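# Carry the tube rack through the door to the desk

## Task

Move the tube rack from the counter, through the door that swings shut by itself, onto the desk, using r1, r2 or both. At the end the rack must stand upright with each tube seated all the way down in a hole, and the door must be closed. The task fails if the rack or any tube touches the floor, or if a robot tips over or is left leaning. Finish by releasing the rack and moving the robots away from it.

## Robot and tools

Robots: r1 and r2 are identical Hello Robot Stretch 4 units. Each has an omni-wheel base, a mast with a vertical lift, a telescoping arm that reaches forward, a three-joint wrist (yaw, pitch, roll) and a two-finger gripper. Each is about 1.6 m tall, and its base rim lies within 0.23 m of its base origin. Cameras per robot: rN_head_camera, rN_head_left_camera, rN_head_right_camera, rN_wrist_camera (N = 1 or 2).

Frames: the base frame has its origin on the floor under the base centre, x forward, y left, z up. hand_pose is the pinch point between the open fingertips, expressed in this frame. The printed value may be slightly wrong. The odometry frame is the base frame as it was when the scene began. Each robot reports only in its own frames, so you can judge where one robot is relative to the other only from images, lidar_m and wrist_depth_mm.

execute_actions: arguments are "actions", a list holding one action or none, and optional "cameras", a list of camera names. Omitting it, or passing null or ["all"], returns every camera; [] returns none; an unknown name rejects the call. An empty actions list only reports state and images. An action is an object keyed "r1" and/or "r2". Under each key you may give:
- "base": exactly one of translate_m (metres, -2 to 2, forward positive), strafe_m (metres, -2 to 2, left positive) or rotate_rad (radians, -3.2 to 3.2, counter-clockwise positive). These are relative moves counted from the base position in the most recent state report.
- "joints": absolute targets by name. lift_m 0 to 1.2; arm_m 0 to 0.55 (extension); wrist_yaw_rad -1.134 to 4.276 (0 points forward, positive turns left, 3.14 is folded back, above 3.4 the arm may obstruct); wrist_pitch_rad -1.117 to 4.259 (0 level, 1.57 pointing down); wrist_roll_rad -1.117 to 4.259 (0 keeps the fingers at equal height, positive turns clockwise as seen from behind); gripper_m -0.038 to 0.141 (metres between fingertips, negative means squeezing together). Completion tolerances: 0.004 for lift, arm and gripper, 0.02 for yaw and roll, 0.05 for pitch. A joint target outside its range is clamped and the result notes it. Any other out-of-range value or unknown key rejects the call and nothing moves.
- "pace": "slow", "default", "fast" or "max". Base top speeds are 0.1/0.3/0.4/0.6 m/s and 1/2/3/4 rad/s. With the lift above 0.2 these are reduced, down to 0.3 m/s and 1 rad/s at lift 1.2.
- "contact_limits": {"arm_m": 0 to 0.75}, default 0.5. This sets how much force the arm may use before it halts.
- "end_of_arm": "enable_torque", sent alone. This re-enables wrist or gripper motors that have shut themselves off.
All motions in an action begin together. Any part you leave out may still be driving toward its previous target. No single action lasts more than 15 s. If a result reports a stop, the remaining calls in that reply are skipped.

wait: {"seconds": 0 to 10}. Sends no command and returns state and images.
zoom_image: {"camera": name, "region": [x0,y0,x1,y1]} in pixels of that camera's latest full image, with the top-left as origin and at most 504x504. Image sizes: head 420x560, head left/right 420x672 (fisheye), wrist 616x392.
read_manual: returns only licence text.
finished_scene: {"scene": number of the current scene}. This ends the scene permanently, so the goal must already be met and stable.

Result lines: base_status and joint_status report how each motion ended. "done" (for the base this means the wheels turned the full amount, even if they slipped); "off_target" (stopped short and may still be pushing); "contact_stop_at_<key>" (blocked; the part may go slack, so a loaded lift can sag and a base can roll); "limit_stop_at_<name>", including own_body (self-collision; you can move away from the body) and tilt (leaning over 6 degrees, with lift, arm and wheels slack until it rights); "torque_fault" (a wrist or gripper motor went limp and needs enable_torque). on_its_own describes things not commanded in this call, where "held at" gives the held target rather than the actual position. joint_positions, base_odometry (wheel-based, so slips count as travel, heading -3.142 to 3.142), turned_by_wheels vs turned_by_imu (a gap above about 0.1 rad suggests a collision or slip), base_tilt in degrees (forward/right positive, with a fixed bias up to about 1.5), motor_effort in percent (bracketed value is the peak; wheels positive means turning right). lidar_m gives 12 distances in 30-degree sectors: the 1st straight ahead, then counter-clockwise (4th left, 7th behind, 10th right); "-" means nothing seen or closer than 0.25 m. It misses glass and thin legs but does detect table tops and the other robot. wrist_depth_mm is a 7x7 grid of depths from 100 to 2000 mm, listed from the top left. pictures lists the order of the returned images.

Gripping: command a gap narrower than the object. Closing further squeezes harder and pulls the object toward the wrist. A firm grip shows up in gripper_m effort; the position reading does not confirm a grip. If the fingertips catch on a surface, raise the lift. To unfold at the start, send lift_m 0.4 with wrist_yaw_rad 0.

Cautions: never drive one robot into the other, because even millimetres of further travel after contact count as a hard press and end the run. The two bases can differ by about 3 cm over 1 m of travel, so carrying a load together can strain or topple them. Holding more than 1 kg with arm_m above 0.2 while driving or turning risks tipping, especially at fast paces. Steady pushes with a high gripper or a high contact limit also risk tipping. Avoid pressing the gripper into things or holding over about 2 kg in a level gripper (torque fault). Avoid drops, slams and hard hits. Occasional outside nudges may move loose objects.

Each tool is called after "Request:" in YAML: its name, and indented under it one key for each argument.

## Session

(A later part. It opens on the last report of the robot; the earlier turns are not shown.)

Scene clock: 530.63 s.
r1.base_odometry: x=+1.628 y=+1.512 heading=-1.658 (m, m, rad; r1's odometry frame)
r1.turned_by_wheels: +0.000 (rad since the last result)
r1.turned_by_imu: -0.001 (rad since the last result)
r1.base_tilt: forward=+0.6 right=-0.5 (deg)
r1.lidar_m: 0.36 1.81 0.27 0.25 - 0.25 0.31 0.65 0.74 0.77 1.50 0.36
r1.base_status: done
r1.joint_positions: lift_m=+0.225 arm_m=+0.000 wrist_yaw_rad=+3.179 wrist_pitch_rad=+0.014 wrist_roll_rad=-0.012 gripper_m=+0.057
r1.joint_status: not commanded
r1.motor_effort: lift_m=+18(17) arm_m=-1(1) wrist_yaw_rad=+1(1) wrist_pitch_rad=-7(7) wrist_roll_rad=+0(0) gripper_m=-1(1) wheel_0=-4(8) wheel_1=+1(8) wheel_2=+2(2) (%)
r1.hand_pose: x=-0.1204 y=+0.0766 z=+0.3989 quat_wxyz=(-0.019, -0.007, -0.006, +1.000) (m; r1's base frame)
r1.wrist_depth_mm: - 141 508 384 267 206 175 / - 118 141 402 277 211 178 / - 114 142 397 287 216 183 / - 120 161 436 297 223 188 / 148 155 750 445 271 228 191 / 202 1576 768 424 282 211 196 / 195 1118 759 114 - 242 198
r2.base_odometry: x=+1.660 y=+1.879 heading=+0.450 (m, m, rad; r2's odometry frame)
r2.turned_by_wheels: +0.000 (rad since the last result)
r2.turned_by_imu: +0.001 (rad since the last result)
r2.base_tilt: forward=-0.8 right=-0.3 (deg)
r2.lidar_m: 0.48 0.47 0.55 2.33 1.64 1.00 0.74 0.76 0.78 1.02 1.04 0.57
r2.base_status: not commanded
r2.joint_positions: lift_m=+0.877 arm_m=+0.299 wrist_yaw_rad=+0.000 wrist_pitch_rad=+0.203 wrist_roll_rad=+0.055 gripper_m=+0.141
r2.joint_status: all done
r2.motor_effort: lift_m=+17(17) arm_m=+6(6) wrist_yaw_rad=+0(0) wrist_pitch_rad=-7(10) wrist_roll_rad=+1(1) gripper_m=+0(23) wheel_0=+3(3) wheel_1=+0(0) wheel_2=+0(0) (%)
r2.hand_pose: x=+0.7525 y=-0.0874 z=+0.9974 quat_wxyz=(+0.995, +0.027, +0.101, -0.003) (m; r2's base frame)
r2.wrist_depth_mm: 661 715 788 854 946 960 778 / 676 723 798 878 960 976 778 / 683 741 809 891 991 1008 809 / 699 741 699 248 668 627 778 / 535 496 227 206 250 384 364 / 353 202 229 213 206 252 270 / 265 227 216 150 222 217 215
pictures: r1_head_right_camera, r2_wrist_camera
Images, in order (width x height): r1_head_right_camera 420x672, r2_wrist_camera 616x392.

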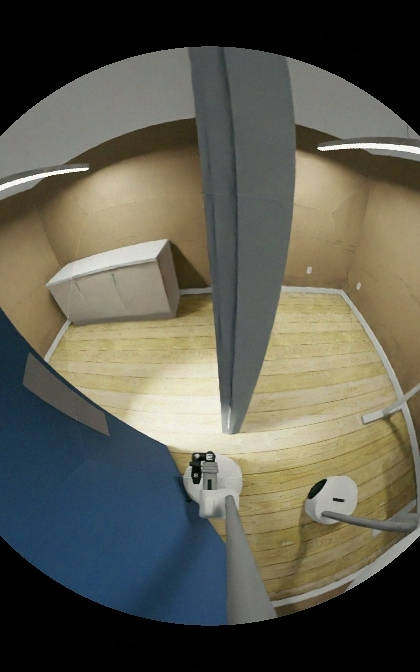

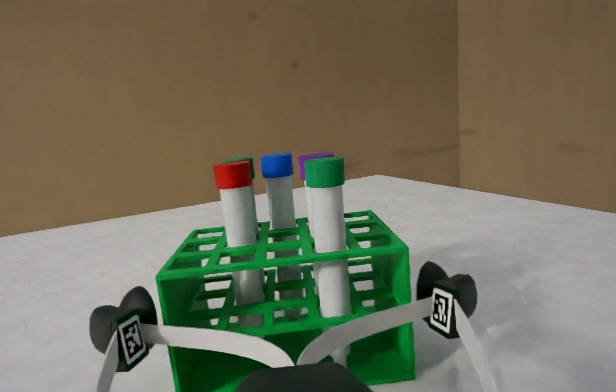

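Request:
execute_actions:
  actions:
    - {"r1": {"base": {"strafe_m": -0.35}, "pace": "slow"}, "r2": {"joints": {"arm_m": 0.0}}}
  cameras: ["r1_head_left_camera", "r1_head_right_camera", "r2_wrist_camera"]

Scene clock: 539.90 s.
r1.base_odometry: x=+1.279 y=+1.542 heading=-1.658 (m, m, rad; r1's odometry frame)
r1.turned_by_wheels: +0.000 (rad since the last result)
r1.turned_by_imu: -0.003 (rad since the last result)
r1.base_tilt: forward=+0.6 right=-0.4 (deg)
r1.lidar_m: 0.60 0.33 0.25 0.25 0.25 0.32 0.65 0.50 0.44 0.52 1.12 2.44
r1.base_status: done
r1.joint_positions: lift_m=+0.225 arm_m=+0.000 wrist_yaw_rad=+3.179 wrist_pitch_rad=+0.014 wrist_roll_rad=-0.012 gripper_m=+0.057
r1.joint_status: not commanded
r1.motor_effort: lift_m=+18(17) arm_m=-1(1) wrist_yaw_rad=+1(1) wrist_pitch_rad=-7(7) wrist_roll_rad=+0(0) gripper_m=-1(3) wheel_0=+1(5) wheel_1=-1(7) wheel_2=+0(2) (%)
r1.hand_pose: x=-0.1204 y=+0.0766 z=+0.3989 quat_wxyz=(-0.019, -0.007, -0.006, +1.000) (m; r1's base frame)
r1.wrist_depth_mm: - 141 1537 1537 654 329 234 / - 118 141 1499 715 340 240 / - 114 142 1537 723 362 248 / - 120 161 1537 741 389 257 / 147 155 1537 1499 654 404 267 / 202 1576 1366 1229 715 338 279 / 195 1098 946 114 - 459 289
r2.base_odometry: x=+1.660 y=+1.879 heading=+0.450 (m, m, rad; r2's odometry frame)
r2.turned_by_wheels: +0.000 (rad since the last result)
r2.turned_by_imu: +0.001 (rad since the last result)
r2.base_tilt: forward=-0.8 right=-0.4 (deg)
r2.lidar_m: 0.49 0.47 0.56 2.33 1.65 0.43 0.42 0.75 0.76 1.04 1.03 0.61
r2.base_status: not commanded
r2.joint_positions: lift_m=+0.877 arm_m=+0.001 wrist_yaw_rad=+0.000 wrist_pitch_rad=+0.203 wrist_roll_rad=+0.055 gripper_m=+0.141
r2.joint_status: all done
r2.motor_effort: lift_m=+17(17) arm_m=-6(12) wrist_yaw_rad=+0(0) wrist_pitch_rad=-7(7) wrist_roll_rad=+1(1) gripper_m=-2(3) wheel_0=+3(3) wheel_1=+1(0) wheel_2=+0(0) (%)
r2.hand_pose: x=+0.4545 y=-0.0874 z=+0.9974 quat_wxyz=(+0.995, +0.027, +0.101, -0.003) (m; r2's base frame)
r2.wrist_depth_mm: 904 960 1042 1160 1229 1060 854 / 904 976 1060 1182 1308 1098 878 / 917 991 1078 1205 1308 1118 891 / 917 976 750 564 683 627 580 / 544 500 466 439 413 436 891 / 357 211 327 349 362 1118 976 / 278 281 1160 150 1397 1255 1008
pictures: r1_head_left_camera, r1_head_right_camera, r2_wrist_camera
Images, in order (width x height): r1_head_left_camera 420x672, r1_head_right_camera 420x672, r2_wrist_camera 616x392.

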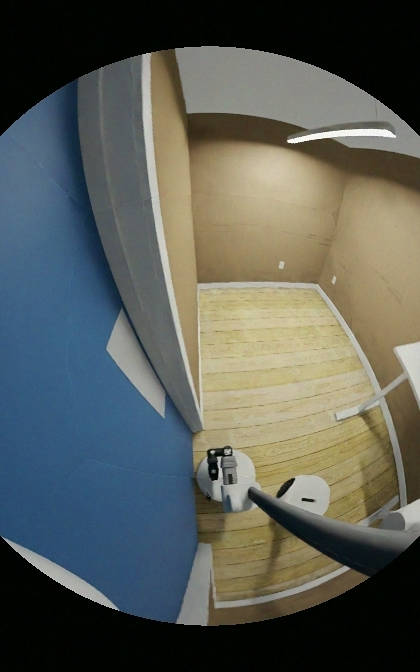

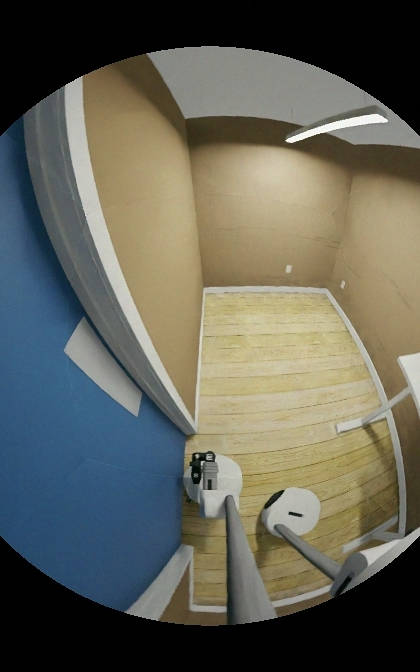

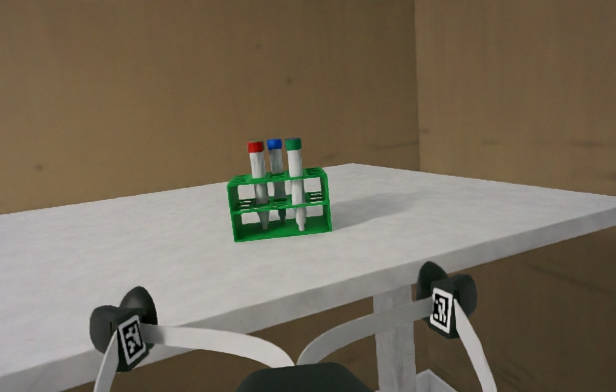

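Request:
execute_actions:
  actions:
    - {"r1": {"base": {"strafe_m": -0.1}}, "r2": {"base": {"strafe_m": -0.3}}}
  cameras: ["r1_head_left_camera", "r2_head_camera", "r2_wrist_camera"]

Request:
zoom_image:
  camera: "r2_wrist_camera"
  region: [0, 100, 250, 300]

Scene clock: 550.87 s.
r1.base_odometry: x=+1.179 y=+1.551 heading=-1.658 (m, m, rad; r1's odometry frame)
r1.turned_by_wheels: +0.000 (rad since the last result)
r1.turned_by_imu: -0.003 (rad since the last result)
r1.base_tilt: forward=+0.6 right=-0.5 (deg)
r1.lidar_m: 0.96 0.44 0.31 0.29 0.34 0.45 0.60 0.50 0.64 0.96 1.00 2.42
r1.base_status: done
r1.joint_positions: lift_m=+0.225 arm_m=+0.000 wrist_yaw_rad=+3.179 wrist_pitch_rad=+0.014 wrist_roll_rad=-0.012 gripper_m=+0.057
r1.joint_status: not commanded
r1.motor_effort: lift_m=+18(17) arm_m=-1(1) wrist_yaw_rad=+1(1) wrist_pitch_rad=-7(7) wrist_roll_rad=+0(0) gripper_m=-2(3) wheel_0=-1(6) wheel_1=+1(5) wheel_2=+0(1) (%)
r1.hand_pose: x=-0.1204 y=+0.0766 z=+0.3989 quat_wxyz=(-0.019, -0.007, -0.006, +1.000) (m; r1's base frame)
r1.wrist_depth_mm: - 141 1576 1499 732 539 375 / - 119 141 1499 768 564 392 / - 114 142 1576 931 597 399 / - 120 161 1537 1098 640 415 / 147 155 1618 1537 732 668 427 / 202 946 788 1255 778 554 449 / 196 609 676 114 - 723 459
r2.base_odometry: x=+1.790 y=+1.609 heading=+0.450 (m, m, rad; r2's odometry frame)
r2.turned_by_wheels: +0.000 (rad since the last result)
r2.turned_by_imu: +0.001 (rad since the last result)
r2.base_tilt: forward=-0.8 right=-0.3 (deg)
r2.lidar_m: 0.58 0.57 0.66 1.11 0.50 0.49 0.69 0.58 0.67 0.77 0.76 0.71
r2.base_status: done
r2.joint_positions: lift_m=+0.877 arm_m=+0.001 wrist_yaw_rad=+0.000 wrist_pitch_rad=+0.203 wrist_roll_rad=+0.055 gripper_m=+0.141
r2.joint_status: not commanded
r2.motor_effort: lift_m=+18(18) arm_m=-6(6) wrist_yaw_rad=+1(1) wrist_pitch_rad=-7(7) wrist_roll_rad=+0(0) gripper_m=-2(1) wheel_0=+2(9) wheel_1=-1(8) wheel_2=+0(2) (%)
r2.hand_pose: x=+0.4545 y=-0.0874 z=+0.9974 quat_wxyz=(+0.995, +0.027, +0.101, -0.003) (m; r2's base frame)
r2.wrist_depth_mm: 976 1042 1138 1255 946 741 603 / 976 1078 1138 1281 1008 750 615 / 991 1078 1182 1281 1025 768 634 / 504 946 854 788 1025 788 647 / 492 488 469 469 946 809 654 / 362 211 820 1397 1025 759 668 / 1098 1118 1255 150 1205 831 691
pictures: r1_head_left_camera, r2_head_camera, r2_wrist_camera
Images, in order (width x height): r1_head_left_camera 420x672, r2_head_camera 420x560, r2_wrist_camera 616x392.

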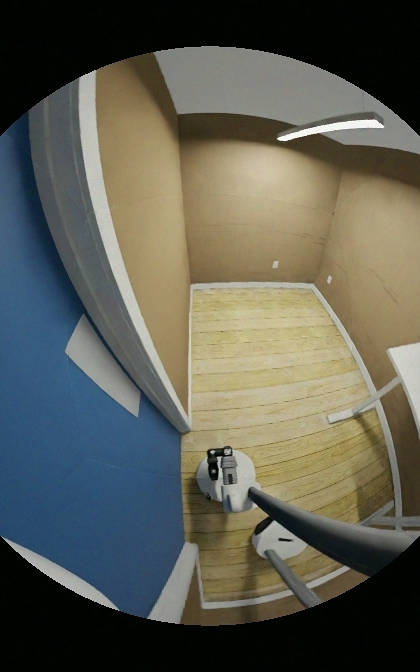

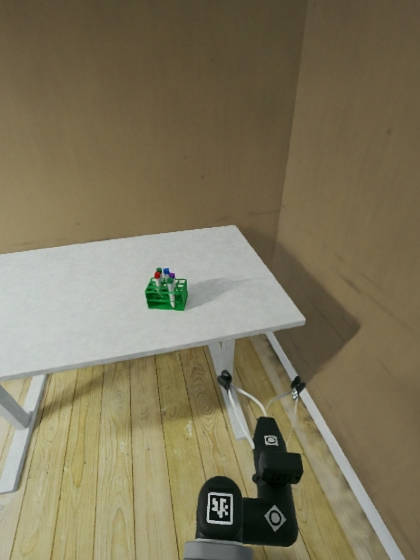

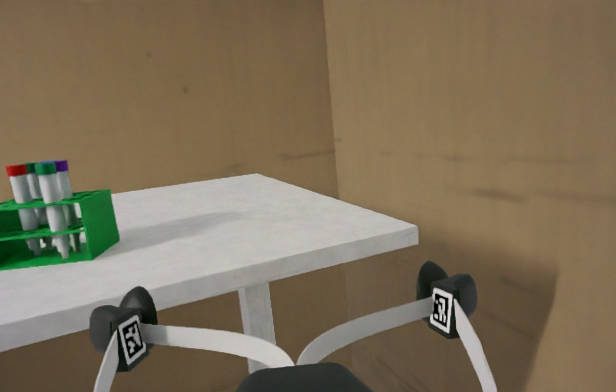

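Region (0, 100, 250, 300) of r2_wrist_camera's 616x392 image, scaled by 2.016; it fills the top 403 rows of this view, and the rest is white.

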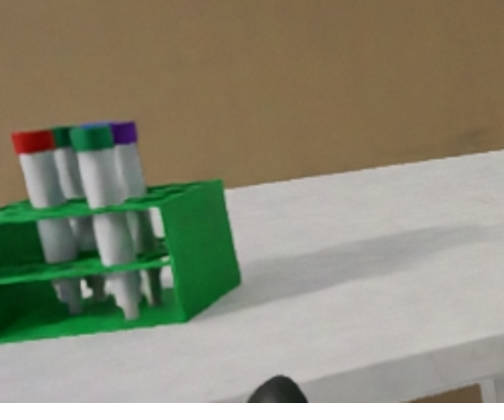

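Request:
execute_actions:
  actions:
    - {"r1": {"base": {"strafe_m": -0.12}, "pace": "fast"}}
  cameras: ["r1_head_left_camera", "r2_head_camera"]

Scene clock: 558.67 s.
r1.base_odometry: x=+1.060 y=+1.561 heading=-1.657 (m, m, rad; r1's odometry frame)
r1.turned_by_wheels: +0.000 (rad since the last result)
r1.turned_by_imu: -0.001 (rad since the last result)
r1.base_tilt: forward=+0.6 right=-0.3 (deg)
r1.lidar_m: 1.37 0.50 0.43 0.42 0.45 0.64 0.48 0.44 0.89 0.83 0.87 2.35
r1.base_status: done
r1.joint_positions: lift_m=+0.225 arm_m=+0.000 wrist_yaw_rad=+3.179 wrist_pitch_rad=+0.014 wrist_roll_rad=-0.012 gripper_m=+0.057
r1.joint_status: not commanded
r1.motor_effort: lift_m=+18(17) arm_m=-1(1) wrist_yaw_rad=+1(1) wrist_pitch_rad=-7(7) wrist_roll_rad=+0(0) gripper_m=-1(1) wheel_0=-1(8) wheel_1=+1(11) wheel_2=+0(0) (%)
r1.hand_pose: x=-0.1204 y=+0.0766 z=+0.3989 quat_wxyz=(-0.019, -0.007, -0.006, +1.000) (m; r1's base frame)
r1.wrist_depth_mm: - 141 768 1537 1229 723 535 / - 118 141 1499 1430 723 564 / - 114 142 1537 1464 715 591 / - 120 161 1537 1499 732 609 / 147 155 1576 1576 1255 741 640 / 201 1537 741 1182 1078 732 661 / 196 591 597 114 - 788 676
r2.base_odometry: x=+1.790 y=+1.609 heading=+0.450 (m, m, rad; r2's odometry frame)
r2.turned_by_wheels: +0.000 (rad since the last result)
r2.turned_by_imu: +0.000 (rad since the last result)
r2.base_tilt: forward=-0.9 right=-0.3 (deg)
r2.lidar_m: 0.58 0.57 0.65 1.12 0.42 0.47 0.68 0.59 0.68 0.76 0.75 0.69
r2.base_status: not commanded
r2.joint_positions: lift_m=+0.877 arm_m=+0.001 wrist_yaw_rad=+0.000 wrist_pitch_rad=+0.203 wrist_roll_rad=+0.055 gripper_m=+0.141
r2.joint_status: not commanded
r2.motor_effort: lift_m=+18(18) arm_m=-6(6) wrist_yaw_rad=+0(0) wrist_pitch_rad=-8(7) wrist_roll_rad=+1(2) gripper_m=-1(0) wheel_0=+2(1) wheel_1=-1(1) wheel_2=+0(1) (%)
r2.hand_pose: x=+0.4545 y=-0.0874 z=+0.9974 quat_wxyz=(+0.995, +0.027, +0.101, -0.003) (m; r2's base frame)
r2.wrist_depth_mm: 976 1042 1138 1205 960 732 603 / 991 1060 1160 1229 991 750 615 / 991 1078 1205 1281 1025 768 627 / 504 931 854 788 1025 798 640 / 492 492 466 462 946 798 661 / 362 211 798 1397 991 750 661 / 1098 1138 1229 150 1255 842 676
pictures: r1_head_left_camera, r2_head_camera
Images, in order (width x height): r1_head_left_camera 420x672, r2_head_camera 420x560.

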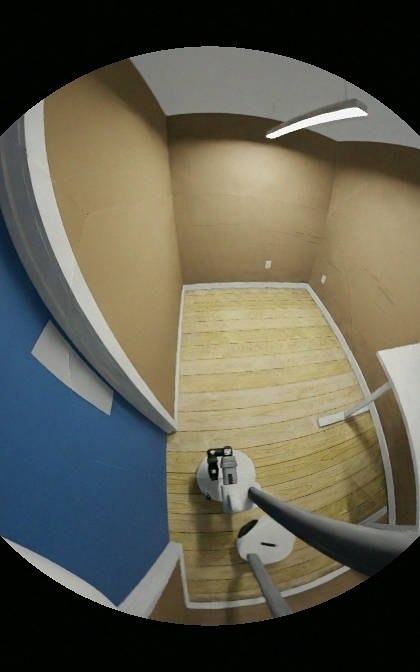

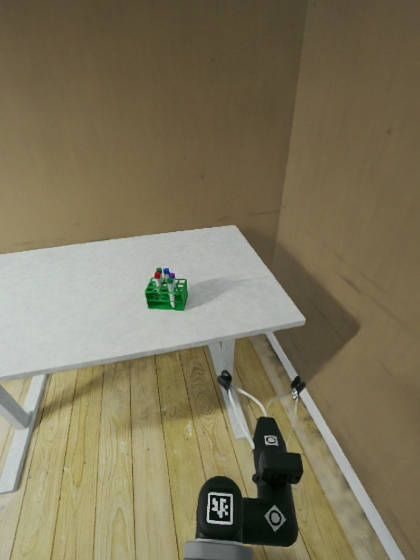

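The door is shut, the rack is upright on the desk, and both robots are clear of it.

Request:
finished_scene:
  scene: 1

The scene is finished: the task was done.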